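## Task

With the connecting door between the rooms locked, take the bin of loose parts, which starts inside the pass box, and set it on the bench so that its entire bottom rests on the bench. The pass box goes through the wall, and neither of its doors opens unless the other is completely closed; at the end both doors must be completely closed. Release the bin and pull the robots away afterwards. Any robot toppling or left leaning means failure.

## Robot and tools

Robots: two identical Hello Robot Stretch 4 units, r1 and r2. Each has an omni-wheel base, a mast carrying a lift, an arm that telescopes forward from the lift, a three-joint wrist (yaw, pitch, roll) and a two-finger gripper, plus four cameras: <name>_head_camera, <name>_head_left_camera, <name>_head_right_camera and <name>_wrist_camera. A robot stands about 1.6 m tall and its base edge is within 0.23 m of the base origin. Loose objects may occasionally get nudged by outside forces.

Frames: each robot reports in its own base frame (origin on the floor below the base centre, x forward, y left, z up). hand_pose is a point between the open fingertips, in that frame; its printed value can be somewhat off. The odometry frame is the base frame at the start of the scene; base_odometry counts wheel rotation only, so slip shows up as travel. Heading is positive to the left, range -3.142 to 3.142. Since each robot uses its own frames, where the robots are relative to one another can only be judged from images, lidar_m and wrist_depth_mm.

execute_actions: argument actions is a list holding one action (or empty, which only returns state and images). The action is an object keyed by robot name, "r1" and/or "r2", with a separate object per robot. Inside: "base" with exactly one of translate_m (straight drive offset in metres from the base's last reported position, forward positive, -2 to 2), strafe_m (sideways offset in metres, left positive, -2 to 2) or rotate_rad (turn-in-place offset in radians, counter-clockwise/left positive, -3.2 to 3.2); "joints", a set of absolute targets by name: lift_m 0 to 1.2, arm_m 0 to 0.55 (metres of extension), wrist_yaw_rad -1.134 to 4.276 (0 forward, positive left, 3.14 stowed; above 3.4 the arm may obstruct), wrist_pitch_rad -1.117 to 4.259 (0 level, 1.57 pointing down), wrist_roll_rad -1.117 to 4.259 (positive is clockwise viewed from behind the gripper), gripper_m -0.038 to 0.141 (fingertip gap in metres; negative squeezes the tips together). Optional "pace": "slow", "default", "fast" or "max" (base up to 0.1/0.3/0.4/0.6 m/s and 1/2/3/4 rad/s, reduced when the lift is above 0.2, down to 0.3 m/s and 1 rad/s at 1.2). Optional "contact_limits": {"arm_m": value from 0 (gentlest) to 0.75 (firmest)}, default 0.5. Alternatively {"end_of_arm": "enable_torque"} alone re-powers wrist or gripper motors that shut off. All motions in one action start together. An omitted joint or robot may still be driving toward an older target. Out-of-range joint targets are clamped and reported; unknown keys or other bad values reject the whole call. Each action lasts at most 15 s. cameras picks which images return (omit or ["all"] for all, [] for none). If a result reports a stop, the remaining movement calls in that same reply are skipped.

wait: seconds 0 to 10; nothing new is commanded. zoom_image: camera name and region [x0, y0, x1, y1] in pixels of that camera's most recent full image, at most 504x504. read_manual: only returns licence texts. finished_scene: pass the current scene number; it ends the scene irreversibly, so the goal must be met and stable first.

Results: base_status and joint_status per motion: "done" (for the base, wheels turned the commanded amount even if slipping), "off_target", "contact_stop_at_<key>" (something blocked it; that part may go slack, a lift may sag under load, a base may drift), "limit_stop_at_<name>" (e.g. own_body when a joint nears the robot itself, likely with the gripper tilted up below -0.2 pitch and rolled; tilt when lean exceeds 6 degrees, which leaves lift, arm and wheels slack), "time_out", "torque_fault" (wrist or gripper motor went limp; send enable_torque). on_its_own covers uncommanded behaviour; "held at" there is the held target. motor_effort gives percent of maximum, positive toward higher joint values, peak in brackets; wheel effort positive means turning right. A clear gripper effort change at a target of 0 or more suggests a firm grip; gripper reading and "done" do not prove a hold. turned_by_wheels vs turned_by_imu differing by over about 0.1 rad signals a collision or slip. base_tilt in degrees, forward and right positive, with a fixed offset up to about 1.5. lidar_m: 12 distances in 30-degree sectors, first straight ahead, counter-clockwise (4th left, 7th behind, 10th right); "-" means nothing or closer than 0.25 m; misses glass and thin legs. wrist_depth_mm: 7x7 grid of depths in mm, 100 to 2000.

Gripping: command gripper_m below the object's width; lower values squeeze harder and pull it in. Tips pressing a surface may stick; raise the lift. To unfold at start, send lift_m 0.4 with wrist_yaw_rad 0.

Avoid: robots pressing into each other (a hard press ends the run; a base already touching another robot presses hard with any further drive). Travel can differ by up to about 3 cm per metre between robots, which strains a shared load and can tip a robot. Don't drive or turn with over 1 kg held and arm_m above 0.2, especially at fast paces; avoid steady pushes with a high gripper or high contact limit. A level gripper holding more than about 2 kg can fault the wrist. Avoid drops, slams, hard pushes and objects falling.

Each tool is called after ">>>" in YAML: its name, and indented under it one key for each argument.

## Session

I'll start by looking at the current state of the scene.

>>> execute_actions:
  actions: []

Scene clock: 0.00 s.
r1.base_odometry: x=+0.000 y=+0.000 heading=+0.000 (m, m, rad; r1's odometry frame)
r1.turned_by_wheels: +0.000 (rad since the last result)
r1.turned_by_imu: +0.000 (rad since the last result)
r1.base_tilt: forward=+0.4 right=-0.4 (deg)
r1.lidar_m: 0.78 0.77 0.85 1.35 2.75 2.13 3.53 1.90 0.93 0.76 0.71 0.84
r1.base_status: not commanded
r1.joint_positions: lift_m=+0.240 arm_m=+0.000 wrist_yaw_rad=+3.105 wrist_pitch_rad=+0.000 wrist_roll_rad=-0.011 gripper_m=+0.057
r1.joint_status: not commanded
r1.motor_effort: lift_m=+18 arm_m=+0 wrist_yaw_rad=+0 wrist_pitch_rad=-8 wrist_roll_rad=+0 gripper_m=-2 wheel_0=+0 wheel_1=+0 wheel_2=+0 (%)
r1.hand_pose: x=-0.1144 y=+0.0980 z=+0.4181 quat_wxyz=(+0.018, +0.000, -0.006, +1.000) (m; r1's base frame)
r1.wrist_depth_mm: 135 136 - - - - - / - 137 - - - - - / 104 136 233 - - - - / 113 136 293 - - - - / 135 - - - - - - / 1756 1708 210 1661 195 1537 1464 / 1118 1060 1042 153 1025 976 1008
r2.base_odometry: x=+0.000 y=+0.000 heading=+0.000 (m, m, rad; r2's odometry frame)
r2.turned_by_wheels: +0.000 (rad since the last result)
r2.turned_by_imu: +0.000 (rad since the last result)
r2.base_tilt: forward=+1.7 right=-0.3 (deg)
r2.lidar_m: 2.42 1.96 3.65 1.42 1.04 0.97 1.03 0.92 0.87 0.89 1.29 3.29
r2.base_status: not commanded
r2.joint_positions: lift_m=+0.259 arm_m=+0.000 wrist_yaw_rad=+3.114 wrist_pitch_rad=+0.015 wrist_roll_rad=-0.012 gripper_m=+0.057
r2.joint_status: not commanded
r2.motor_effort: lift_m=+19 arm_m=-1 wrist_yaw_rad=-1 wrist_pitch_rad=-5 wrist_roll_rad=+0 gripper_m=-3 wheel_0=+0 wheel_1=+0 wheel_2=+0 (%)
r2.hand_pose: x=-0.1149 y=+0.0953 z=+0.4333 quat_wxyz=(+0.014, -0.007, -0.006, +1.000) (m; r2's base frame)
r2.wrist_depth_mm: 134 136 1366 1182 1060 960 878 / - 135 1281 1182 1078 960 891 / 106 135 244 1182 1060 960 878 / 116 135 1281 1182 1060 976 891 / 891 1205 1336 1182 1060 960 878 / 960 1182 195 1182 192 976 891 / 960 1060 1182 141 1042 931 878
pictures: r1_head_camera, r1_head_left_camera, r1_head_right_camera, r1_wrist_camera, r2_head_camera, r2_head_left_camera, r2_head_right_camera, r2_wrist_camera
Images, in order (width x height): r1_head_camera 420x560, r1_head_left_camera 420x672, r1_head_right_camera 420x672, r1_wrist_camera 616x392, r2_head_camera 420x560, r2_head_left_camera 420x672, r2_head_right_camera 420x672, r2_wrist_camera 616x392.

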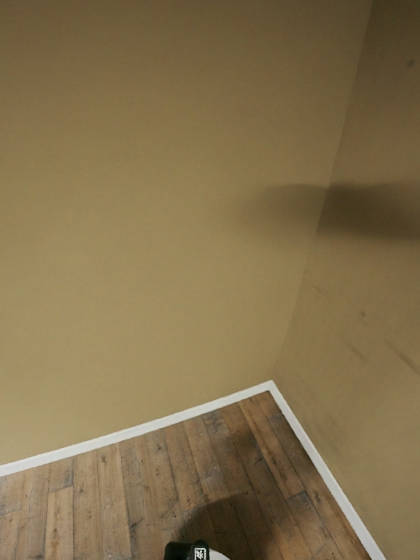

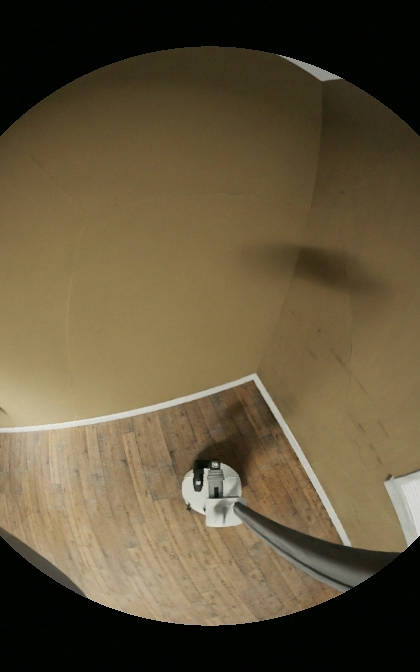

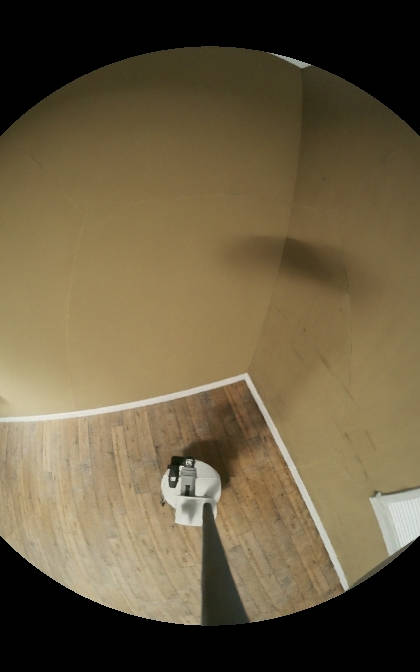

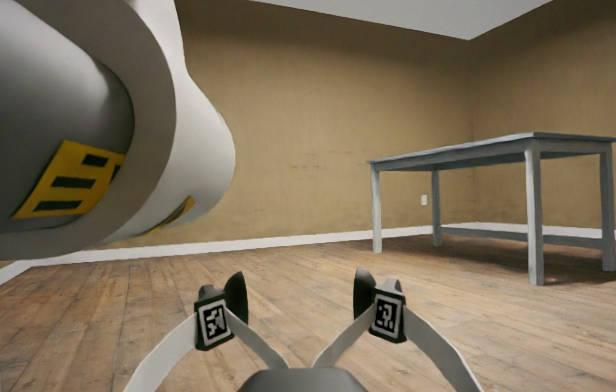

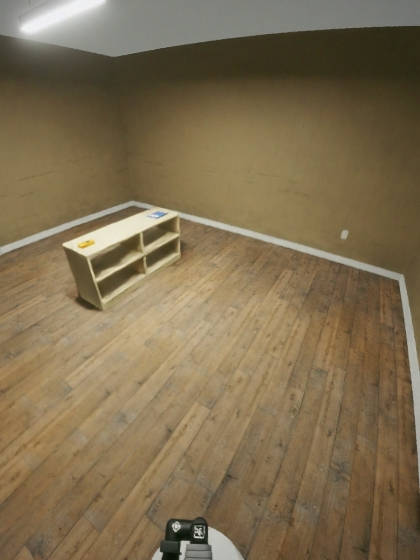

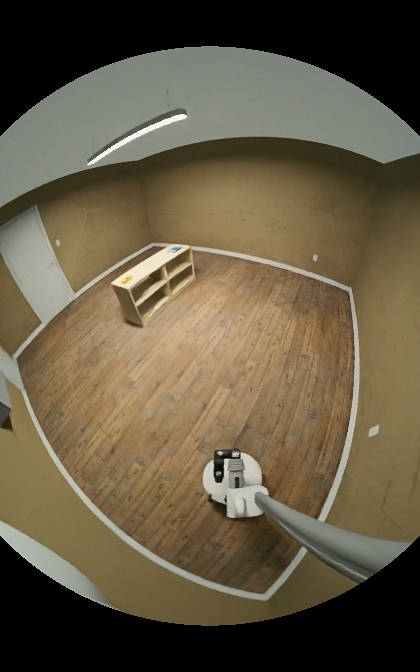

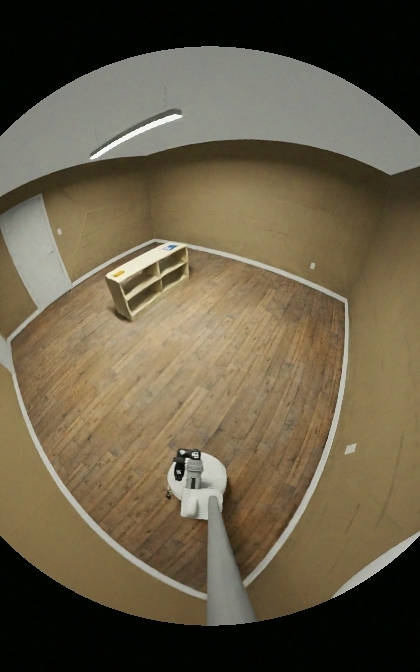

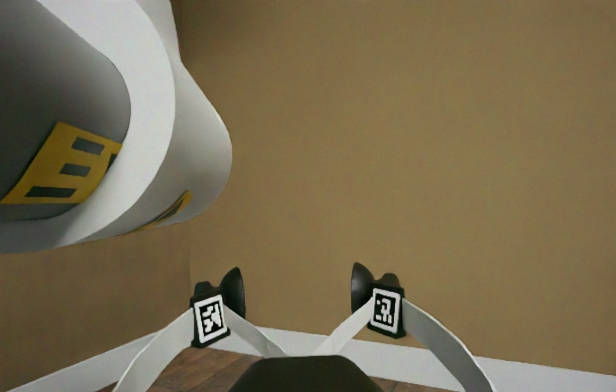

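>>> execute_actions:
  actions:
    - {"r1": {"base": {"rotate_rad": 2.0}}, "r2": {"base": {"rotate_rad": 1.0}}}

Scene clock: 2.70 s.
r1.base_odometry: x=+0.000 y=+0.000 heading=+2.000 (m, m, rad; r1's odometry frame)
r1.turned_by_wheels: +2.000 (rad since the last result)
r1.turned_by_imu: +2.052 (rad since the last result)
r1.base_tilt: forward=+0.5 right=-0.5 (deg)
r1.lidar_m: 3.93 2.14 2.77 2.31 0.98 0.76 0.74 0.83 0.77 0.76 0.84 1.25
r1.base_status: done
r1.joint_positions: lift_m=+0.240 arm_m=+0.000 wrist_yaw_rad=+3.105 wrist_pitch_rad=+0.000 wrist_roll_rad=-0.011 gripper_m=+0.057
r1.joint_status: not commanded
r1.motor_effort: lift_m=+19(19) arm_m=+0(0) wrist_yaw_rad=+0(0) wrist_pitch_rad=-8(10) wrist_roll_rad=-1(1) gripper_m=-2(1) wheel_0=+1(8) wheel_1=+2(4) wheel_2=+1(8) (%)
r1.hand_pose: x=-0.1144 y=+0.0980 z=+0.4181 quat_wxyz=(+0.018, +0.000, -0.006, +1.000) (m; r1's base frame)
r1.wrist_depth_mm: 135 137 891 878 866 866 842 / - 137 904 866 866 866 878 / 104 136 233 866 878 866 866 / 113 136 291 866 878 878 854 / 135 891 891 854 878 866 878 / 891 904 210 891 194 866 866 / 904 891 878 153 866 854 854
r2.base_odometry: x=+0.000 y=+0.000 heading=+0.999 (m, m, rad; r2's odometry frame)
r2.turned_by_wheels: +0.999 (rad since the last result)
r2.turned_by_imu: +1.012 (rad since the last result)
r2.base_tilt: forward=+1.6 right=-0.6 (deg)
r2.lidar_m: 3.86 1.48 1.05 0.99 1.03 0.91 0.85 0.91 1.22 3.05 2.51 1.95
r2.base_status: done
r2.joint_positions: lift_m=+0.259 arm_m=+0.000 wrist_yaw_rad=+3.114 wrist_pitch_rad=+0.015 wrist_roll_rad=-0.012 gripper_m=+0.057
r2.joint_status: not commanded
r2.motor_effort: lift_m=+19(19) arm_m=-1(1) wrist_yaw_rad=+1(0) wrist_pitch_rad=-6(6) wrist_roll_rad=+0(0) gripper_m=-5(3) wheel_0=-5(10) wheel_1=-4(8) wheel_2=-4(10) (%)
r2.hand_pose: x=-0.1149 y=+0.0953 z=+0.4333 quat_wxyz=(+0.014, -0.007, -0.006, +1.000) (m; r2's base frame)
r2.wrist_depth_mm: 134 136 991 1008 1042 1078 1078 / - 135 991 1025 1042 1098 1098 / 106 135 243 1008 1042 1060 1098 / 116 135 991 1008 1042 1078 1098 / 917 976 976 1008 1042 1060 1078 / 931 960 196 991 192 1060 1078 / 931 931 976 141 1025 1025 1060
pictures: r1_head_camera, r1_head_left_camera, r1_head_right_camera, r1_wrist_camera, r2_head_camera, r2_head_left_camera, r2_head_right_camera, r2_wrist_camera
camera_calibration (this result's frames):
r1_wrist_camera: T_world_to_cam=[[0.0351346, 0.99896, -0.0290474, -0.0743555], [-0.0112, -0.0286699, -0.999526, 0.482975], [-0.99932, 0.0354433, 0.0101811, 0.101277], [0, 0, 0, 1]] pos_world=[0.10923, 0.0845354, 0.479555]
r2_wrist_camera: T_world_to_cam=[[0.0614343, 0.99713, -0.0442511, -0.0701734], [0.00698904, -0.0447635, -0.998973, 0.499586], [-0.998087, 0.061062, -0.009719, 0.108335], [0, 0, 0, 1]] pos_world=[0.108947, 0.0857201, 0.497021]
Images, in order (width x height): r1_head_camera 420x560, r1_head_left_camera 420x672, r1_head_right_camera 420x672, r1_wrist_camera 616x392, r2_head_camera 420x560, r2_head_left_camera 420x672, r2_head_right_camera 420x672, r2_wrist_camera 616x392.

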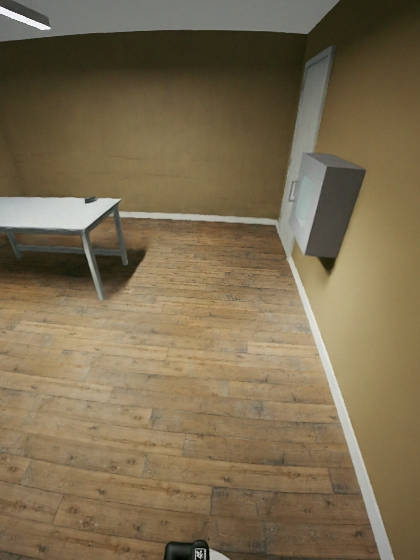

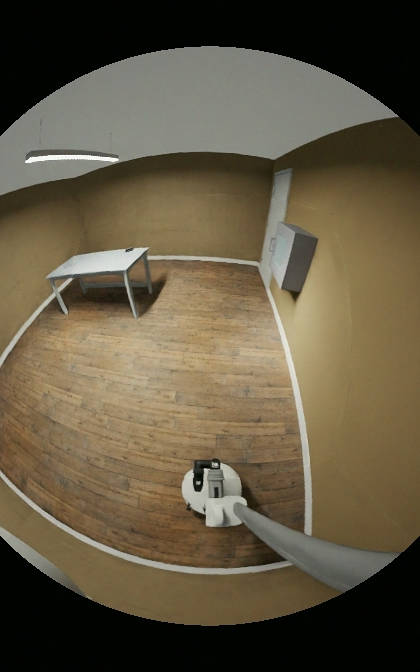

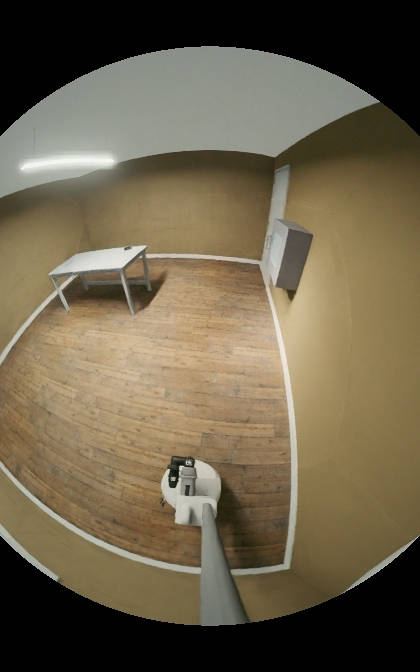

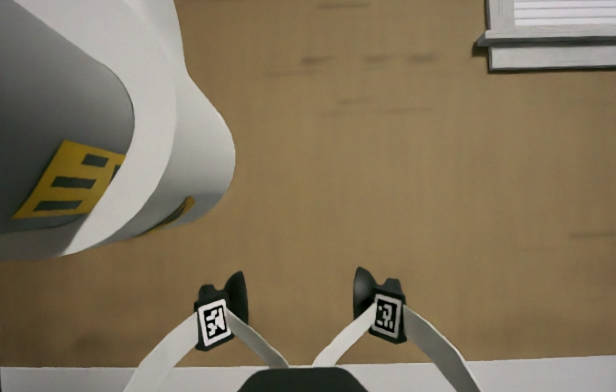

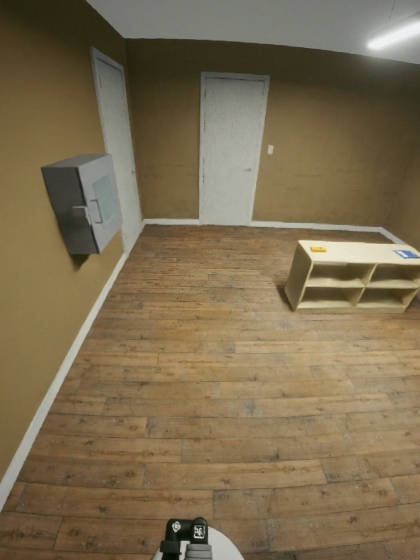

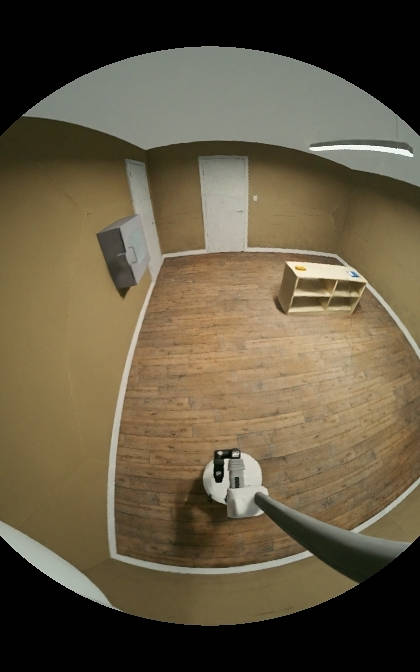

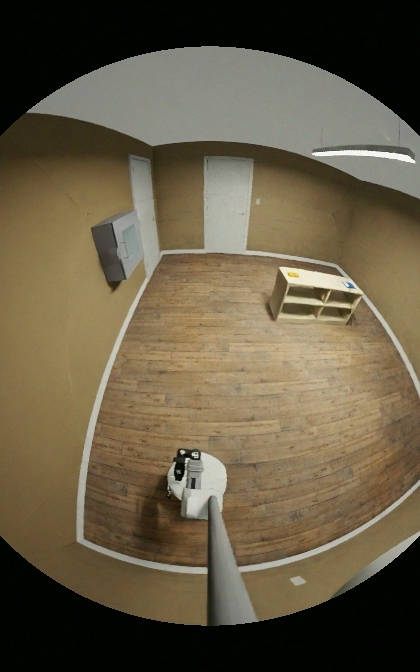

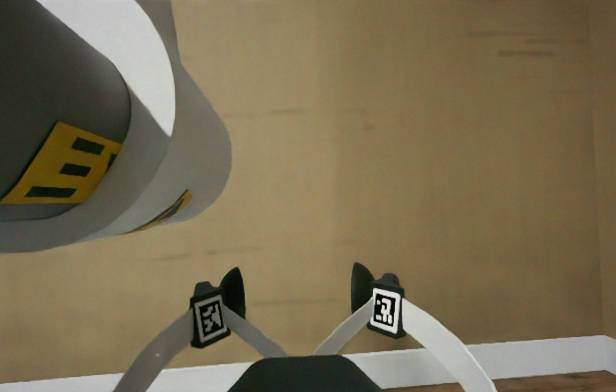

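>>> zoom_image:
  camera: "r2_head_camera"
  region: [20, 130, 160, 270]

>>> zoom_image:
  camera: "r1_head_camera"
  region: [260, 140, 400, 280]

Region (20, 130, 160, 270) of r2_head_camera's 420x560 image, scaled by 3.600, with more detail than that image has.

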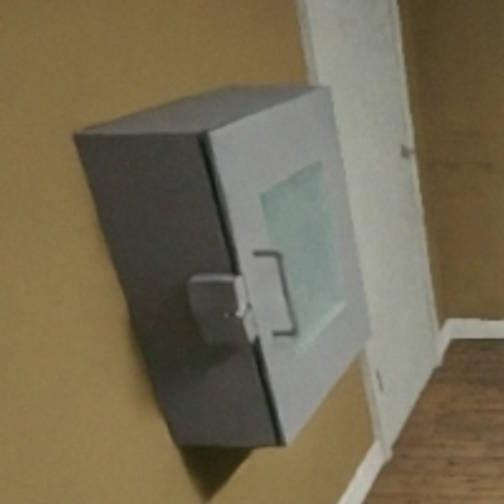

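Region (260, 140, 400, 280) of r1_head_camera's 420x560 image, scaled by 3.600, with more detail than that image has.

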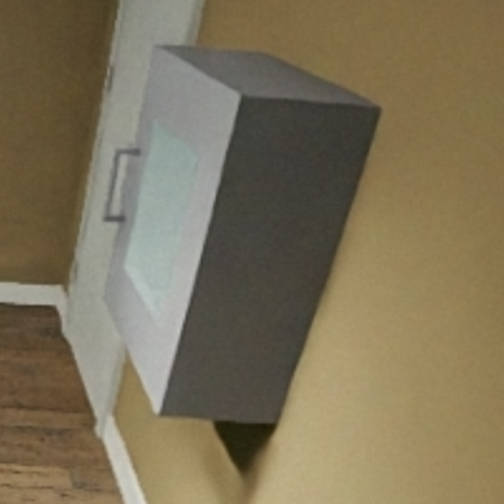

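>>> execute_actions:
  actions:
    - {"r1": {"base": {"rotate_rad": -0.2}, "joints": {"lift_m": 0.4, "wrist_yaw_rad": 0}}, "r2": {"base": {"translate_m": 1.5}, "joints": {"lift_m": 0.4, "wrist_yaw_rad": 0}}}
  cameras: ["r1_head_camera", "r2_head_camera"]

Scene clock: 11.23 s.
r1.base_odometry: x=+0.000 y=+0.000 heading=+1.800 (m, m, rad; r1's odometry frame)
r1.turned_by_wheels: -0.200 (rad since the last result)
r1.turned_by_imu: -0.203 (rad since the last result)
r1.base_tilt: forward=+0.4 right=-0.4 (deg)
r1.lidar_m: 1.76 2.09 2.32 3.46 1.22 0.82 0.74 0.75 0.85 0.75 0.79 1.01
r1.base_status: done
r1.joint_positions: lift_m=+0.400 arm_m=+0.000 wrist_yaw_rad=+0.001 wrist_pitch_rad=+0.000 wrist_roll_rad=-0.011 gripper_m=+0.057
r1.joint_status: all done
r1.motor_effort: lift_m=+21(25) arm_m=-1(0) wrist_yaw_rad=-2(6) wrist_pitch_rad=-9(10) wrist_roll_rad=-1(1) gripper_m=-1(1) wheel_0=+0(5) wheel_1=+0(6) wheel_2=+0(6) (%)
r1.hand_pose: x=+0.4593 y=-0.0873 z=+0.5779 quat_wxyz=(+1.000, -0.006, +0.000, +0.000) (m; r1's base frame)
r1.wrist_depth_mm: - - - - 1537 1138 854 / - - - - 1499 1118 842 / - - - - 1464 1138 854 / - - - - 1756 1160 854 / - - - - 1921 1182 854 / - - 211 - 194 1138 842 / 1499 1366 1308 153 1366 1078 878
r2.base_odometry: x=+0.811 y=+1.262 heading=+0.999 (m, m, rad; r2's odometry frame)
r2.turned_by_wheels: +0.001 (rad since the last result)
r2.turned_by_imu: +0.004 (rad since the last result)
r2.base_tilt: forward=+1.4 right=-0.2 (deg)
r2.lidar_m: 2.31 1.55 0.85 0.75 1.06 1.48 2.37 2.46 3.26 0.97 0.88 2.49
r2.base_status: done
r2.joint_positions: lift_m=+0.400 arm_m=+0.000 wrist_yaw_rad=+0.000 wrist_pitch_rad=+0.015 wrist_roll_rad=-0.012 gripper_m=+0.057
r2.joint_status: all done
r2.motor_effort: lift_m=+20(22) arm_m=-1(1) wrist_yaw_rad=+1(7) wrist_pitch_rad=-6(6) wrist_roll_rad=+0(0) gripper_m=-3(4) wheel_0=+5(9) wheel_1=+3(8) wheel_2=-1(13) (%)
r2.hand_pose: x=+0.4595 y=-0.0874 z=+0.5740 quat_wxyz=(+1.000, -0.006, +0.007, +0.000) (m; r2's base frame)
r2.wrist_depth_mm: 1983 - - - - - - / 1983 - - - - - - / 1921 - - - - - - / 1921 - - - - - - / 1921 - - - - - - / 1921 - 195 - 192 - - / 1618 1366 1499 141 1464 1336 1430
pictures: r1_head_camera, r2_head_camera
Images, in order (width x height): r1_head_camera 420x560, r2_head_camera 420x560.

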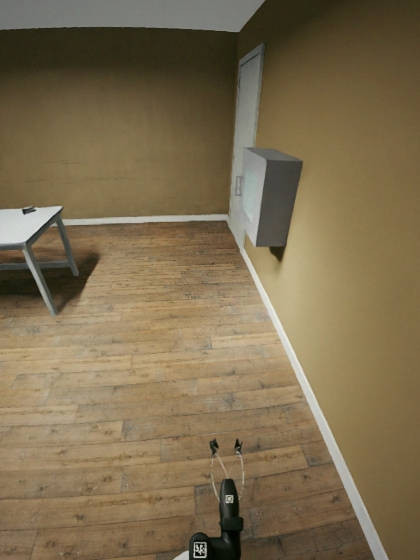

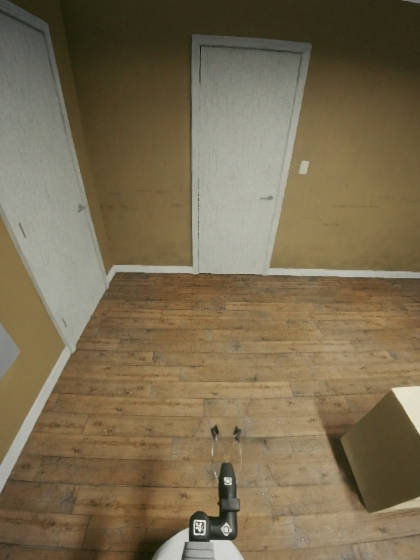

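>>> execute_actions:
  actions:
    - {"r1": {"base": {"translate_m": 1.0}}, "r2": {"base": {"rotate_rad": 1.45}}}
  cameras: ["r1_head_camera", "r2_head_camera", "r2_wrist_camera"]

Scene clock: 16.77 s.
r1.base_odometry: x=-0.228 y=+0.974 heading=+1.801 (m, m, rad; r1's odometry frame)
r1.turned_by_wheels: +0.000 (rad since the last result)
r1.turned_by_imu: -0.002 (rad since the last result)
r1.base_tilt: forward=+0.4 right=-0.4 (deg)
r1.lidar_m: 1.16 2.96 1.44 2.15 2.87 1.88 1.75 1.10 0.71 0.64 0.68 0.78
r1.base_status: done
r1.joint_positions: lift_m=+0.400 arm_m=+0.000 wrist_yaw_rad=+0.000 wrist_pitch_rad=+0.000 wrist_roll_rad=-0.011 gripper_m=+0.057
r1.joint_status: not commanded
r1.motor_effort: lift_m=+21(21) arm_m=+0(0) wrist_yaw_rad=-1(2) wrist_pitch_rad=-8(7) wrist_roll_rad=-1(2) gripper_m=-3(3) wheel_0=+1(5) wheel_1=+2(8) wheel_2=+2(9) (%)
r1.hand_pose: x=+0.4592 y=-0.0873 z=+0.5779 quat_wxyz=(+1.000, -0.006, +0.000, +0.000) (m; r1's base frame)
r1.wrist_depth_mm: - - - - 1060 539 525 / - - - - 1078 549 521 / - - - - 891 603 530 / - - - - 1537 960 699 / - - - - 1576 960 715 / - - 211 - 194 960 723 / 1464 1397 1366 153 1336 866 723
r2.base_odometry: x=+0.811 y=+1.262 heading=+2.449 (m, m, rad; r2's odometry frame)
r2.turned_by_wheels: +1.449 (rad since the last result)
r2.turned_by_imu: +1.469 (rad since the last result)
r2.base_tilt: forward=+1.4 right=-0.4 (deg)
r2.lidar_m: 0.79 1.03 1.31 2.34 2.39 2.95 3.25 0.87 2.62 2.34 1.73 0.89
r2.base_status: done
r2.joint_positions: lift_m=+0.400 arm_m=+0.000 wrist_yaw_rad=+0.000 wrist_pitch_rad=+0.015 wrist_roll_rad=-0.012 gripper_m=+0.057
r2.joint_status: not commanded
r2.motor_effort: lift_m=+19(20) arm_m=-1(1) wrist_yaw_rad=+1(1) wrist_pitch_rad=-6(6) wrist_roll_rad=+0(1) gripper_m=-3(3) wheel_0=-4(9) wheel_1=-3(6) wheel_2=-2(9) (%)
r2.hand_pose: x=+0.4595 y=-0.0874 z=+0.5740 quat_wxyz=(+1.000, -0.006, +0.007, +0.000) (m; r2's base frame)
r2.wrist_depth_mm: 759 788 591 1205 1205 691 991 / 750 788 591 609 647 683 1008 / 750 788 634 615 640 676 991 / 759 778 820 866 891 931 1008 / 750 788 820 854 891 946 991 / 750 788 195 842 192 931 991 / 741 768 809 141 891 931 976
pictures: r1_head_camera, r2_head_camera, r2_wrist_camera
camera_calibration (this result's frames):
r2_wrist_camera: T_world_to_cam=[[-0.0339588, -0.998443, -0.0442506, -0.0476343], [-0.00822171, 0.0445538, -0.998973, 0.642747], [0.999389, -0.0335601, -0.00972191, -0.231884], [0, 0, 0, 1]] pos_world=[0.235409, -0.0839789, 0.637725]
Images, in order (width x height): r1_head_camera 420x560, r2_head_camera 420x560, r2_wrist_camera 616x392.

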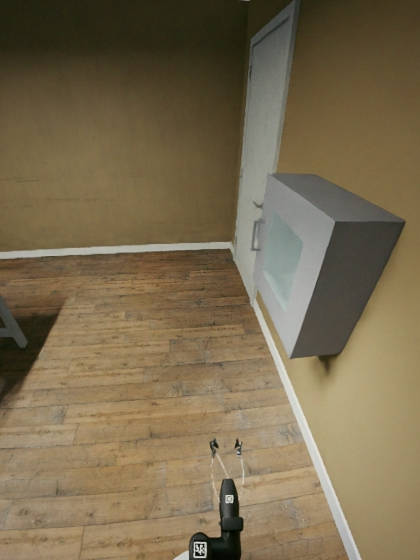

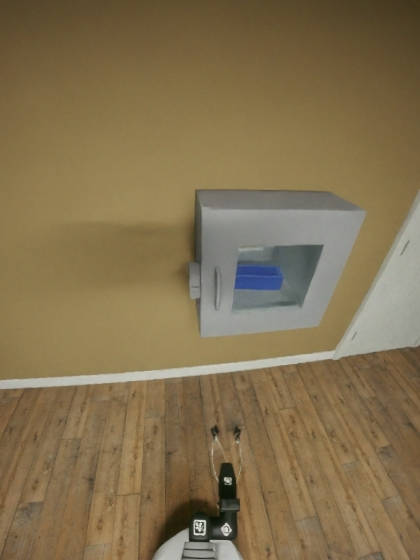

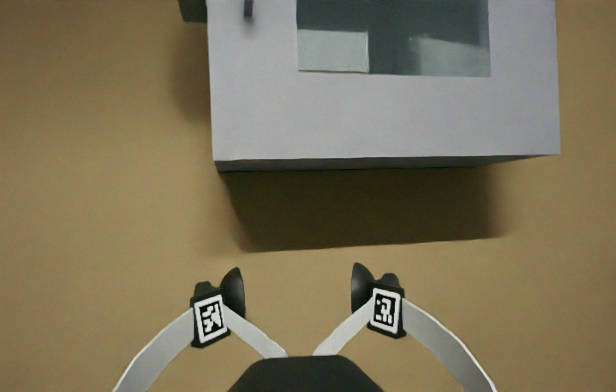

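>>> zoom_image:
  camera: "r2_head_camera"
  region: [170, 170, 380, 350]

Region (170, 170, 380, 350) of r2_head_camera's 420x560 image, scaled by 2.400, with more detail than that image has; it fills the top 432 rows of this view, and the rest is white.

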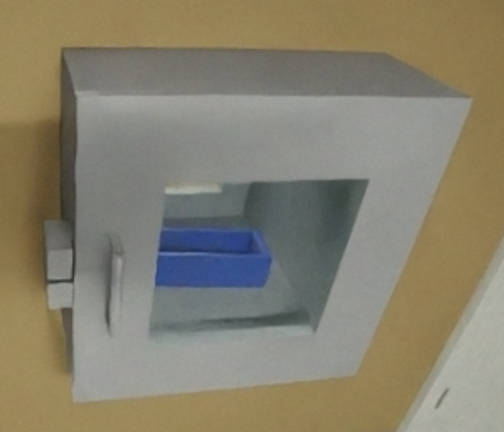

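>>> execute_actions:
  actions:
    - {"r1": {"base": {"strafe_m": 0.5}}}
  cameras: []

>>> execute_actions:
  actions:
    - {"r1": {"base": {"translate_m": 1.45}}}
  cameras: []

>>> execute_actions:
  actions:
    - {"r1": {"base": {"rotate_rad": -1.48}}}
  cameras: ["r1_head_camera", "r1_wrist_camera"]

Scene clock: 21.10 s.
r1.base_odometry: x=-0.714 y=+0.860 heading=+1.801 (m, m, rad; r1's odometry frame)
r1.turned_by_wheels: +0.000 (rad since the last result)
r1.turned_by_imu: -0.002 (rad since the last result)
r1.base_tilt: forward=+0.4 right=-0.4 (deg)
r1.lidar_m: 2.88 1.20 1.04 2.02 2.97 1.96 1.82 1.82 1.26 1.15 1.12 1.19
r1.base_status: done
r1.joint_positions: lift_m=+0.400 arm_m=+0.000 wrist_yaw_rad=+0.000 wrist_pitch_rad=+0.000 wrist_roll_rad=-0.011 gripper_m=+0.057
r1.joint_status: not commanded
r1.motor_effort: lift_m=+20(21) arm_m=+0(0) wrist_yaw_rad=-1(1) wrist_pitch_rad=-8(8) wrist_roll_rad=-1(1) gripper_m=-1(2) wheel_0=+2(7) wheel_1=-1(7) wheel_2=+1(1) (%)
r1.hand_pose: x=+0.4592 y=-0.0873 z=+0.5779 quat_wxyz=(+1.000, -0.006, +0.000, +0.000) (m; r1's base frame)
r1.wrist_depth_mm: - - - - - 1756 1060 / - - - - - 1708 1042 / - - - - - 1756 1025 / - - - - - 1808 1336 / - - - - - 1808 1308 / - - 209 - 194 1708 1281 / 1499 1366 1366 153 1366 1255 1255
r2.base_odometry: x=+0.811 y=+1.262 heading=+2.449 (m, m, rad; r2's odometry frame)
r2.turned_by_wheels: +0.000 (rad since the last result)
r2.turned_by_imu: +0.000 (rad since the last result)
r2.base_tilt: forward=+1.5 right=-0.4 (deg)
r2.lidar_m: 0.76 1.05 1.33 2.36 2.39 2.95 3.26 0.88 2.63 2.36 1.75 0.87
r2.base_status: not commanded
r2.joint_positions: lift_m=+0.400 arm_m=+0.000 wrist_yaw_rad=+0.000 wrist_pitch_rad=+0.015 wrist_roll_rad=-0.012 gripper_m=+0.057
r2.joint_status: not commanded
r2.motor_effort: lift_m=+19(20) arm_m=-1(1) wrist_yaw_rad=+0(0) wrist_pitch_rad=-6(6) wrist_roll_rad=+0(0) gripper_m=-3(4) wheel_0=-5(4) wheel_1=-3(3) wheel_2=-2(2) (%)
r2.hand_pose: x=+0.4595 y=-0.0874 z=+0.5740 quat_wxyz=(+1.000, -0.006, +0.007, +0.000) (m; r2's base frame)
r2.wrist_depth_mm: 759 788 591 1229 1229 683 1008 / 759 788 591 615 647 683 991 / 750 778 634 615 640 676 991 / 750 778 809 854 891 946 991 / 750 778 820 866 904 946 976 / 750 788 195 842 192 946 991 / 750 768 809 141 891 931 991
pictures: none
No camera images: the call's "cameras" was empty. Leave "cameras" out to get every camera's image.

Scene clock: 27.43 s.
r1.base_odometry: x=-1.045 y=+2.272 heading=+1.801 (m, m, rad; r1's odometry frame)
r1.turned_by_wheels: +0.000 (rad since the last result)
r1.turned_by_imu: -0.004 (rad since the last result)
r1.base_tilt: forward=+0.5 right=-0.5 (deg)
r1.lidar_m: 1.42 1.45 1.86 0.88 0.90 3.54 3.27 1.63 0.80 0.74 0.99 1.21
r1.base_status: done
r1.joint_positions: lift_m=+0.400 arm_m=+0.000 wrist_yaw_rad=+0.000 wrist_pitch_rad=+0.000 wrist_roll_rad=-0.011 gripper_m=+0.057
r1.joint_status: not commanded
r1.motor_effort: lift_m=+20(21) arm_m=+0(0) wrist_yaw_rad=-1(1) wrist_pitch_rad=-8(8) wrist_roll_rad=-1(1) gripper_m=-2(2) wheel_0=-1(4) wheel_1=+1(3) wheel_2=+0(9) (%)
r1.hand_pose: x=+0.4592 y=-0.0873 z=+0.5779 quat_wxyz=(+1.000, -0.006, +0.000, +0.000) (m; r1's base frame)
r1.wrist_depth_mm: 1160 1182 1205 1255 1281 1366 1042 / 1138 1160 1229 1255 1308 1308 1025 / 1138 1182 1229 1281 1308 1366 1025 / 1138 1160 1205 1255 1308 1336 1042 / 1160 1160 1255 1255 1308 1336 1025 / 1138 1160 211 1255 193 1336 1060 / 1138 1138 1205 153 1281 1308 1078
r2.base_odometry: x=+0.811 y=+1.262 heading=+2.449 (m, m, rad; r2's odometry frame)
r2.turned_by_wheels: +0.000 (rad since the last result)
r2.turned_by_imu: +0.001 (rad since the last result)
r2.base_tilt: forward=+1.1 right=-0.4 (deg)
r2.lidar_m: 0.76 1.06 1.30 2.36 2.40 2.93 3.26 0.88 2.61 2.32 1.76 0.91
r2.base_status: not commanded
r2.joint_positions: lift_m=+0.400 arm_m=+0.000 wrist_yaw_rad=+0.000 wrist_pitch_rad=+0.015 wrist_roll_rad=-0.012 gripper_m=+0.057
r2.joint_status: not commanded
r2.motor_effort: lift_m=+20(20) arm_m=-1(1) wrist_yaw_rad=+0(0) wrist_pitch_rad=-6(6) wrist_roll_rad=+1(0) gripper_m=-4(3) wheel_0=-5(4) wheel_1=-3(3) wheel_2=-2(2) (%)
r2.hand_pose: x=+0.4595 y=-0.0874 z=+0.5740 quat_wxyz=(+1.000, -0.006, +0.007, +0.000) (m; r2's base frame)
r2.wrist_depth_mm: 759 798 597 1229 1229 683 1008 / 759 788 597 609 647 683 1008 / 759 788 634 609 647 676 1008 / 759 778 820 842 904 946 991 / 750 788 820 854 891 931 991 / 750 778 195 866 192 946 991 / 759 768 809 141 891 946 991
pictures: none
No camera images: the call's "cameras" was empty. Leave "cameras" out to get every camera's image.

Scene clock: 29.43 s.
r1.base_odometry: x=-1.045 y=+2.272 heading=+0.321 (m, m, rad; r1's odometry frame)
r1.turned_by_wheels: -1.480 (rad since the last result)
r1.turned_by_imu: -1.518 (rad since the last result)
r1.base_tilt: forward=+0.4 right=-0.4 (deg)
r1.lidar_m: 0.75 0.99 1.32 1.44 1.50 1.98 0.90 0.92 3.41 3.27 1.48 0.72
r1.base_status: done
r1.joint_positions: lift_m=+0.400 arm_m=+0.000 wrist_yaw_rad=+0.000 wrist_pitch_rad=+0.000 wrist_roll_rad=-0.011 gripper_m=+0.057
r1.joint_status: not commanded
r1.motor_effort: lift_m=+21(21) arm_m=+0(1) wrist_yaw_rad=-1(1) wrist_pitch_rad=-6(8) wrist_roll_rad=-1(2) gripper_m=-2(2) wheel_0=+1(5) wheel_1=+1(10) wheel_2=-1(6) (%)
r1.hand_pose: x=+0.4592 y=-0.0874 z=+0.5780 quat_wxyz=(+1.000, -0.006, +0.000, +0.000) (m; r1's base frame)
r1.wrist_depth_mm: 723 750 759 768 535 1118 866 / 715 750 778 778 544 554 559 / 715 759 768 768 549 554 559 / 715 750 750 768 788 788 809 / 723 750 759 768 788 809 788 / 723 759 210 778 193 798 820 / 715 759 778 153 788 798 809
r2.base_odometry: x=+0.811 y=+1.262 heading=+2.449 (m, m, rad; r2's odometry frame)
r2.turned_by_wheels: +0.000 (rad since the last result)
r2.turned_by_imu: +0.000 (rad since the last result)
r2.base_tilt: forward=+1.6 right=-0.3 (deg)
r2.lidar_m: 0.78 1.05 1.31 2.36 2.39 2.94 3.25 0.88 2.63 2.35 1.76 0.88
r2.base_status: not commanded
r2.joint_positions: lift_m=+0.400 arm_m=+0.000 wrist_yaw_rad=+0.000 wrist_pitch_rad=+0.015 wrist_roll_rad=-0.012 gripper_m=+0.057
r2.joint_status: not commanded
r2.motor_effort: lift_m=+20(20) arm_m=-1(1) wrist_yaw_rad=-1(0) wrist_pitch_rad=-6(6) wrist_roll_rad=+1(0) gripper_m=-4(3) wheel_0=-5(4) wheel_1=-3(3) wheel_2=-2(2) (%)
r2.hand_pose: x=+0.4595 y=-0.0874 z=+0.5740 quat_wxyz=(+1.000, -0.006, +0.007, +0.000) (m; r2's base frame)
r2.wrist_depth_mm: 750 798 597 1205 1229 691 1008 / 759 788 591 609 654 683 991 / 759 788 634 609 640 668 991 / 759 788 820 854 891 946 991 / 750 778 809 854 904 946 1008 / 750 778 195 854 192 946 976 / 759 768 820 141 904 946 991
pictures: r1_head_camera, r1_wrist_camera
camera_calibration (this result's frames):
r1_wrist_camera: T_world_to_cam=[[0.00179993, -0.999576, -0.0290465, -0.0640232], [0.0101298, 0.0290633, -0.999526, 0.639075], [0.999947, 0.00150484, 0.0101778, -0.241644], [0, 0, 0, 1]] pos_world=[0.235273, -0.0822061, 0.639372]
Images, in order (width x height): r1_head_camera 420x560, r1_wrist_camera 616x392.

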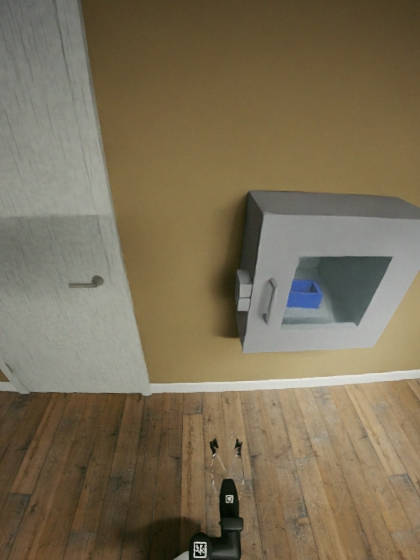

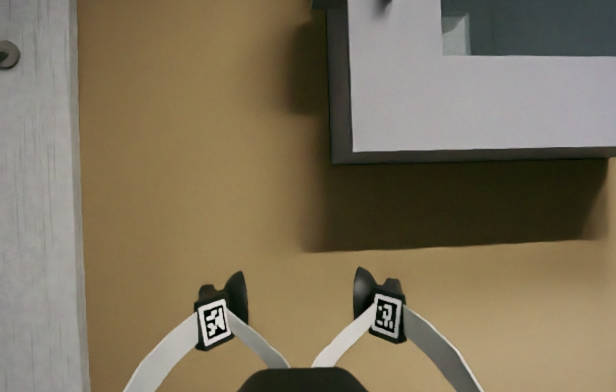

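>>> execute_actions:
  actions:
    - {"r1": {"base": {"rotate_rad": 0.066}, "joints": {"lift_m": 0.88, "gripper_m": 0.09}}}
  cameras: []

>>> execute_actions:
  actions:
    - {"r1": {"base": {"strafe_m": -0.17}}}
  cameras: ["r1_head_camera", "r1_wrist_camera"]

Scene clock: 33.97 s.
r1.base_odometry: x=-1.045 y=+2.272 heading=+0.387 (m, m, rad; r1's odometry frame)
r1.turned_by_wheels: +0.066 (rad since the last result)
r1.turned_by_imu: +0.069 (rad since the last result)
r1.base_tilt: forward=+0.4 right=-0.4 (deg)
r1.lidar_m: 0.76 0.99 1.42 1.43 1.52 2.12 0.89 0.94 3.36 3.24 1.05 0.71
r1.base_status: done
r1.joint_positions: lift_m=+0.880 arm_m=+0.000 wrist_yaw_rad=+0.000 wrist_pitch_rad=+0.000 wrist_roll_rad=-0.011 gripper_m=+0.090
r1.joint_status: all done
r1.motor_effort: lift_m=+21(22) arm_m=+0(0) wrist_yaw_rad=-1(1) wrist_pitch_rad=-8(11) wrist_roll_rad=-1(0) gripper_m=+0(3) wheel_0=-1(1) wheel_1=+1(5) wheel_2=-1(5) (%)
r1.hand_pose: x=+0.4592 y=-0.0874 z=+1.0579 quat_wxyz=(+1.000, -0.006, +0.000, +0.000) (m; r1's base frame)
r1.wrist_depth_mm: 741 768 759 768 768 768 768 / 750 759 768 768 530 525 530 / 750 759 759 759 525 530 530 / 759 759 759 778 530 530 976 / 741 768 778 768 525 535 1008 / 741 741 778 778 200 530 931 / 750 750 768 153 539 525 741
r2.base_odometry: x=+0.811 y=+1.262 heading=+2.449 (m, m, rad; r2's odometry frame)
r2.turned_by_wheels: +0.000 (rad since the last result)
r2.turned_by_imu: +0.001 (rad since the last result)
r2.base_tilt: forward=+1.5 right=-0.2 (deg)
r2.lidar_m: 0.76 1.06 1.31 2.37 2.39 2.97 3.26 0.90 2.62 2.36 1.77 0.89
r2.base_status: not commanded
r2.joint_positions: lift_m=+0.400 arm_m=+0.000 wrist_yaw_rad=+0.000 wrist_pitch_rad=+0.015 wrist_roll_rad=-0.012 gripper_m=+0.057
r2.joint_status: not commanded
r2.motor_effort: lift_m=+20(20) arm_m=-1(1) wrist_yaw_rad=-1(1) wrist_pitch_rad=-6(6) wrist_roll_rad=+1(0) gripper_m=-3(4) wheel_0=-5(5) wheel_1=-3(3) wheel_2=-2(2) (%)
r2.hand_pose: x=+0.4595 y=-0.0874 z=+0.5740 quat_wxyz=(+1.000, -0.006, +0.007, +0.000) (m; r2's base frame)
r2.wrist_depth_mm: 759 788 597 1205 1229 691 1008 / 759 778 597 615 654 683 1008 / 759 778 634 609 634 676 991 / 759 788 809 854 904 946 991 / 750 778 809 854 891 931 991 / 750 778 195 842 192 946 991 / 750 768 809 141 891 931 991
pictures: none
No camera images: the call's "cameras" was empty. Leave "cameras" out to get every camera's image.

Scene clock: 35.80 s.
r1.base_odometry: x=-0.981 y=+2.114 heading=+0.387 (m, m, rad; r1's odometry frame)
r1.turned_by_wheels: +0.000 (rad since the last result)
r1.turned_by_imu: +0.001 (rad since the last result)
r1.base_tilt: forward=+0.5 right=-0.4 (deg)
r1.lidar_m: 0.66 1.03 1.38 1.62 1.68 0.93 0.89 0.94 3.19 3.06 1.36 0.76
r1.base_status: done
r1.joint_positions: lift_m=+0.880 arm_m=+0.000 wrist_yaw_rad=+0.000 wrist_pitch_rad=+0.000 wrist_roll_rad=-0.011 gripper_m=+0.090
r1.joint_status: not commanded
r1.motor_effort: lift_m=+22(21) arm_m=+0(1) wrist_yaw_rad=-1(1) wrist_pitch_rad=-7(8) wrist_roll_rad=-2(1) gripper_m=-1(0) wheel_0=-1(5) wheel_1=+0(10) wheel_2=-1(2) (%)
r1.hand_pose: x=+0.4592 y=-0.0874 z=+1.0579 quat_wxyz=(+1.000, -0.006, +0.000, +0.000) (m; r1's base frame)
r1.wrist_depth_mm: 759 759 768 759 759 750 759 / 759 768 759 525 525 521 521 / 768 759 768 525 530 521 525 / 768 768 759 525 - 1078 759 / 768 768 759 525 - 1098 759 / 759 759 530 525 200 976 750 / 778 778 768 154 750 741 732
r2.base_odometry: x=+0.811 y=+1.262 heading=+2.449 (m, m, rad; r2's odometry frame)
r2.turned_by_wheels: +0.000 (rad since the last result)
r2.turned_by_imu: +0.000 (rad since the last result)
r2.base_tilt: forward=+1.4 right=-0.2 (deg)
r2.lidar_m: 0.76 1.05 1.34 2.35 2.40 2.94 3.27 0.90 2.62 2.34 1.77 0.90
r2.base_status: not commanded
r2.joint_positions: lift_m=+0.400 arm_m=+0.000 wrist_yaw_rad=+0.000 wrist_pitch_rad=+0.015 wrist_roll_rad=-0.012 gripper_m=+0.057
r2.joint_status: not commanded
r2.motor_effort: lift_m=+19(19) arm_m=-1(1) wrist_yaw_rad=+0(1) wrist_pitch_rad=-6(5) wrist_roll_rad=+0(1) gripper_m=-2(3) wheel_0=-4(4) wheel_1=-3(3) wheel_2=-2(2) (%)
r2.hand_pose: x=+0.4595 y=-0.0874 z=+0.5740 quat_wxyz=(+1.000, -0.006, +0.007, +0.000) (m; r2's base frame)
r2.wrist_depth_mm: 759 798 597 1205 1205 691 976 / 759 788 597 615 654 683 991 / 750 788 634 615 640 676 991 / 750 778 831 854 904 931 991 / 750 778 831 854 891 946 991 / 750 778 195 854 192 946 976 / 759 759 809 141 891 946 991
pictures: r1_head_camera, r1_wrist_camera
camera_calibration (this result's frames):
r1_wrist_camera: T_world_to_cam=[[0.00173781, -0.999577, -0.0290464, -0.0500728], [0.0101315, 0.0290625, -0.999526, 1.11877], [0.999947, 0.0014427, 0.0101777, -0.246529], [0, 0, 0, 1]] pos_world=[0.235268, -0.0822101, 1.11929]
Images, in order (width x height): r1_head_camera 420x560, r1_wrist_camera 616x392.

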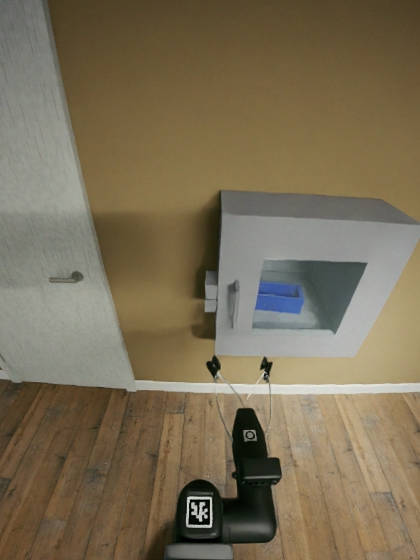

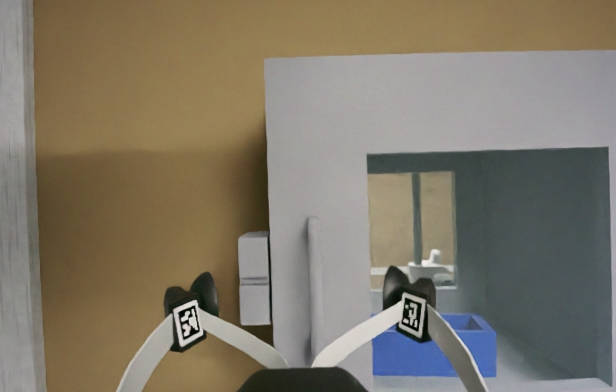

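>>> execute_actions:
  actions:
    - {"r1": {"joints": {"lift_m": 0.83, "arm_m": 0.13}}}
  cameras: ["r1_wrist_camera"]

Scene clock: 37.97 s.
r1.base_odometry: x=-0.981 y=+2.114 heading=+0.387 (m, m, rad; r1's odometry frame)
r1.turned_by_wheels: +0.000 (rad since the last result)
r1.turned_by_imu: +0.000 (rad since the last result)
r1.base_tilt: forward=+0.4 right=-0.4 (deg)
r1.lidar_m: 0.69 0.99 1.40 1.62 1.66 0.92 0.89 0.94 3.18 3.07 1.37 0.75
r1.base_status: not commanded
r1.joint_positions: lift_m=+0.830 arm_m=+0.129 wrist_yaw_rad=+0.000 wrist_pitch_rad=+0.000 wrist_roll_rad=-0.011 gripper_m=+0.090
r1.joint_status: all done
r1.motor_effort: lift_m=+16(19) arm_m=+5(4) wrist_yaw_rad=+0(1) wrist_pitch_rad=-7(6) wrist_roll_rad=+0(1) gripper_m=+0(2) wheel_0=-1(1) wheel_1=+0(0) wheel_2=-1(1) (%)
r1.hand_pose: x=+0.5885 y=-0.0874 z=+1.0083 quat_wxyz=(+1.000, -0.006, +0.000, +0.000) (m; r1's base frame)
r1.wrist_depth_mm: 640 627 627 394 392 397 397 / 634 634 647 399 397 397 394 / 634 634 634 397 960 976 750 / 640 647 640 397 1921 976 741 / 634 627 410 394 1863 976 750 / 627 634 397 399 200 732 778 / 647 634 640 153 609 603 654
r2.base_odometry: x=+0.811 y=+1.262 heading=+2.449 (m, m, rad; r2's odometry frame)
r2.turned_by_wheels: +0.000 (rad since the last result)
r2.turned_by_imu: +0.000 (rad since the last result)
r2.base_tilt: forward=+1.5 right=-0.2 (deg)
r2.lidar_m: 0.75 1.05 1.31 2.34 2.39 2.94 3.26 0.88 2.64 2.35 1.75 0.88
r2.base_status: not commanded
r2.joint_positions: lift_m=+0.400 arm_m=+0.000 wrist_yaw_rad=+0.000 wrist_pitch_rad=+0.015 wrist_roll_rad=-0.012 gripper_m=+0.057
r2.joint_status: not commanded
r2.motor_effort: lift_m=+19(20) arm_m=-1(0) wrist_yaw_rad=+0(1) wrist_pitch_rad=-7(5) wrist_roll_rad=+0(1) gripper_m=-3(3) wheel_0=-4(4) wheel_1=-3(3) wheel_2=-2(2) (%)
r2.hand_pose: x=+0.4595 y=-0.0874 z=+0.5740 quat_wxyz=(+1.000, -0.006, +0.007, +0.000) (m; r2's base frame)
r2.wrist_depth_mm: 759 788 597 1205 1229 691 991 / 759 778 597 609 647 683 1008 / 759 788 634 609 640 683 991 / 750 778 820 854 904 946 991 / 750 778 820 854 904 946 991 / 750 788 195 854 192 946 1008 / 750 768 809 141 891 917 976
pictures: r1_wrist_camera
camera_calibration (this result's frames):
r1_wrist_camera: T_world_to_cam=[[0.00162996, -0.999577, -0.0290464, -0.051704], [0.0101251, 0.0290615, -0.999526, 1.06794], [0.999947, 0.00133509, 0.0101682, -0.375249], [0, 0, 0, 1]] pos_world=[0.364501, -0.0822171, 1.06975]
Images, in order (width x height): r1_wrist_camera 616x392.

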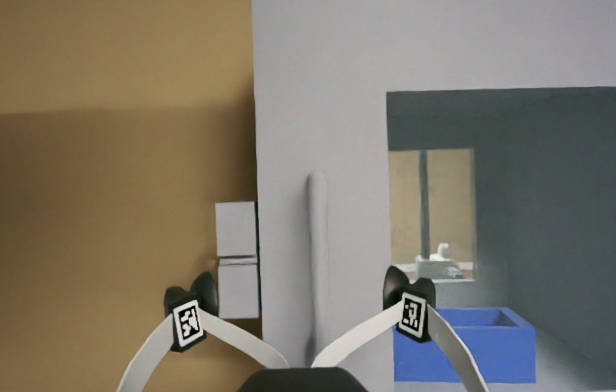

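>>> execute_actions:
  actions:
    - {"r1": {"joints": {"arm_m": 0.25}, "contact_limits": {"arm_m": 0.15}, "pace": "slow"}}
  cameras: ["r1_wrist_camera"]

Scene clock: 40.73 s.
r1.base_odometry: x=-0.981 y=+2.114 heading=+0.387 (m, m, rad; r1's odometry frame)
r1.turned_by_wheels: +0.000 (rad since the last result)
r1.turned_by_imu: +0.001 (rad since the last result)
r1.base_tilt: forward=+0.4 right=-0.4 (deg)
r1.lidar_m: 0.70 1.03 1.40 1.61 1.70 0.94 0.88 0.95 3.20 3.10 1.35 0.76
r1.base_status: not commanded
r1.joint_positions: lift_m=+0.830 arm_m=+0.249 wrist_yaw_rad=+0.000 wrist_pitch_rad=+0.000 wrist_roll_rad=-0.011 gripper_m=+0.090
r1.joint_status: all done
r1.motor_effort: lift_m=+16(16) arm_m=+6(5) wrist_yaw_rad=-1(0) wrist_pitch_rad=-7(8) wrist_roll_rad=-1(1) gripper_m=-2(2) wheel_0=-1(1) wheel_1=+0(0) wheel_2=-1(1) (%)
r1.contact_limits: arm_m 0.15
r1.hand_pose: x=+0.7084 y=-0.0874 z=+1.0083 quat_wxyz=(+1.000, -0.006, +0.000, +0.000) (m; r1's base frame)
r1.wrist_depth_mm: 521 521 512 278 278 277 276 / 517 517 521 277 277 668 676 / 517 517 512 276 277 854 768 / 517 521 277 277 278 - 741 / 517 521 278 278 277 1756 741 / 521 521 278 277 200 842 741 / 521 517 278 153 278 496 496
r2.base_odometry: x=+0.811 y=+1.262 heading=+2.449 (m, m, rad; r2's odometry frame)
r2.turned_by_wheels: +0.000 (rad since the last result)
r2.turned_by_imu: +0.000 (rad since the last result)
r2.base_tilt: forward=+1.5 right=-0.5 (deg)
r2.lidar_m: 0.78 1.06 1.31 2.37 2.38 2.94 3.25 0.89 2.61 2.36 1.75 0.88
r2.base_status: not commanded
r2.joint_positions: lift_m=+0.400 arm_m=+0.000 wrist_yaw_rad=+0.000 wrist_pitch_rad=+0.015 wrist_roll_rad=-0.012 gripper_m=+0.057
r2.joint_status: not commanded
r2.motor_effort: lift_m=+20(19) arm_m=-1(1) wrist_yaw_rad=+0(1) wrist_pitch_rad=-6(6) wrist_roll_rad=+0(0) gripper_m=-4(3) wheel_0=-4(5) wheel_1=-3(3) wheel_2=-2(2) (%)
r2.hand_pose: x=+0.4595 y=-0.0874 z=+0.5740 quat_wxyz=(+1.000, -0.006, +0.007, +0.000) (m; r2's base frame)
r2.wrist_depth_mm: 750 788 597 1229 1229 691 1008 / 750 788 597 609 654 676 1008 / 759 798 634 615 640 683 991 / 750 778 820 866 891 946 991 / 759 778 820 842 904 931 991 / 750 778 195 854 191 946 991 / 750 768 798 141 891 931 976
pictures: r1_wrist_camera
camera_calibration (this result's frames):
r1_wrist_camera: T_world_to_cam=[[0.00163, -0.999577, -0.0290466, -0.0518995], [0.0101251, 0.0290616, -0.999526, 1.06672], [0.999947, 0.00133513, 0.0101682, -0.495231], [0, 0, 0, 1]] pos_world=[0.484489, -0.0822171, 1.06975]
Images, in order (width x height): r1_wrist_camera 616x392.

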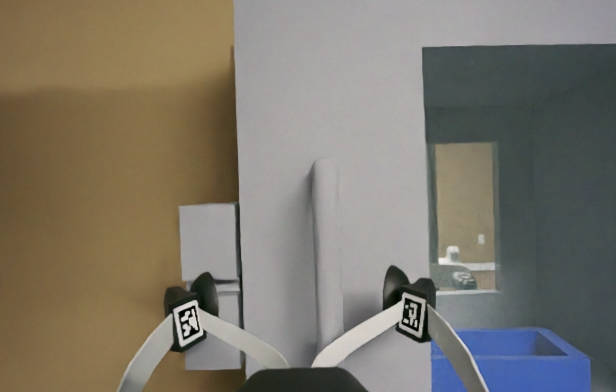

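>>> execute_actions:
  actions:
    - {"r1": {"joints": {"arm_m": 0.275}, "contact_limits": {"arm_m": 0.15}, "pace": "slow"}}
  cameras: ["r1_wrist_camera", "r1_head_camera"]

Scene clock: 42.37 s.
r1.base_odometry: x=-0.981 y=+2.114 heading=+0.387 (m, m, rad; r1's odometry frame)
r1.turned_by_wheels: +0.000 (rad since the last result)
r1.turned_by_imu: +0.000 (rad since the last result)
r1.base_tilt: forward=+0.5 right=-0.4 (deg)
r1.lidar_m: 0.67 1.03 1.37 1.61 1.69 0.90 0.88 0.92 3.17 3.09 1.35 0.77
r1.base_status: not commanded
r1.joint_positions: lift_m=+0.830 arm_m=+0.274 wrist_yaw_rad=+0.000 wrist_pitch_rad=+0.000 wrist_roll_rad=-0.011 gripper_m=+0.090
r1.joint_status: all done
r1.motor_effort: lift_m=+16(16) arm_m=+5(5) wrist_yaw_rad=+0(1) wrist_pitch_rad=-6(8) wrist_roll_rad=-1(1) gripper_m=-1(1) wheel_0=-1(1) wheel_1=+0(0) wheel_2=-1(1) (%)
r1.contact_limits: arm_m 0.15
r1.hand_pose: x=+0.7334 y=-0.0874 z=+1.0083 quat_wxyz=(+1.000, -0.006, +0.000, +0.000) (m; r1's base frame)
r1.wrist_depth_mm: 496 492 488 252 253 252 251 / 488 492 496 252 252 676 691 / 492 488 492 253 253 831 750 / 492 496 252 253 253 - 750 / 492 500 253 253 253 - 750 / 492 496 254 253 200 831 768 / 496 496 252 154 253 484 477
r2.base_odometry: x=+0.811 y=+1.262 heading=+2.449 (m, m, rad; r2's odometry frame)
r2.turned_by_wheels: +0.000 (rad since the last result)
r2.turned_by_imu: +0.000 (rad since the last result)
r2.base_tilt: forward=+1.6 right=-0.2 (deg)
r2.lidar_m: 0.75 1.07 1.32 2.36 2.38 2.95 3.26 0.85 2.63 2.35 1.75 0.89
r2.base_status: not commanded
r2.joint_positions: lift_m=+0.400 arm_m=+0.000 wrist_yaw_rad=+0.000 wrist_pitch_rad=+0.015 wrist_roll_rad=-0.012 gripper_m=+0.057
r2.joint_status: not commanded
r2.motor_effort: lift_m=+19(20) arm_m=-1(1) wrist_yaw_rad=-1(1) wrist_pitch_rad=-6(6) wrist_roll_rad=+0(0) gripper_m=-3(5) wheel_0=-4(4) wheel_1=-3(3) wheel_2=-2(2) (%)
r2.hand_pose: x=+0.4595 y=-0.0874 z=+0.5740 quat_wxyz=(+1.000, -0.006, +0.007, +0.000) (m; r2's base frame)
r2.wrist_depth_mm: 759 788 597 1229 1229 691 1008 / 750 788 597 615 654 683 1008 / 759 788 634 615 647 676 991 / 759 788 820 866 891 946 991 / 750 788 820 842 904 946 991 / 741 778 195 854 192 931 1008 / 750 768 809 141 891 946 991
pictures: r1_head_camera, r1_wrist_camera
camera_calibration (this result's frames):
r1_wrist_camera: T_world_to_cam=[[0.00162983, -0.999577, -0.0290465, -0.0519402], [0.0101252, 0.0290615, -0.999526, 1.06647], [0.999947, 0.00133496, 0.0101683, -0.520229], [0, 0, 0, 1]] pos_world=[0.509488, -0.0822171, 1.06975]
Images, in order (width x height): r1_head_camera 420x560, r1_wrist_camera 616x392.

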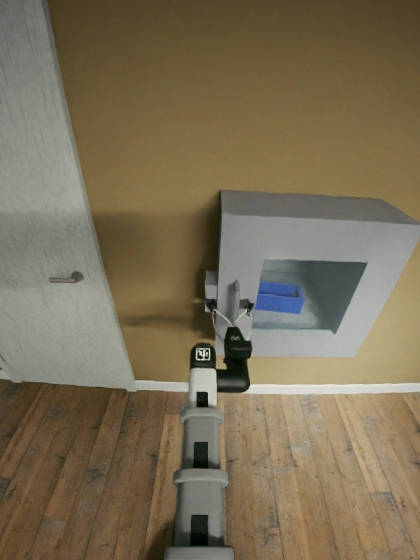

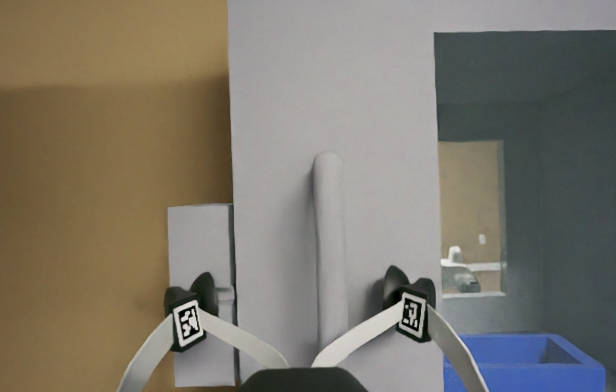

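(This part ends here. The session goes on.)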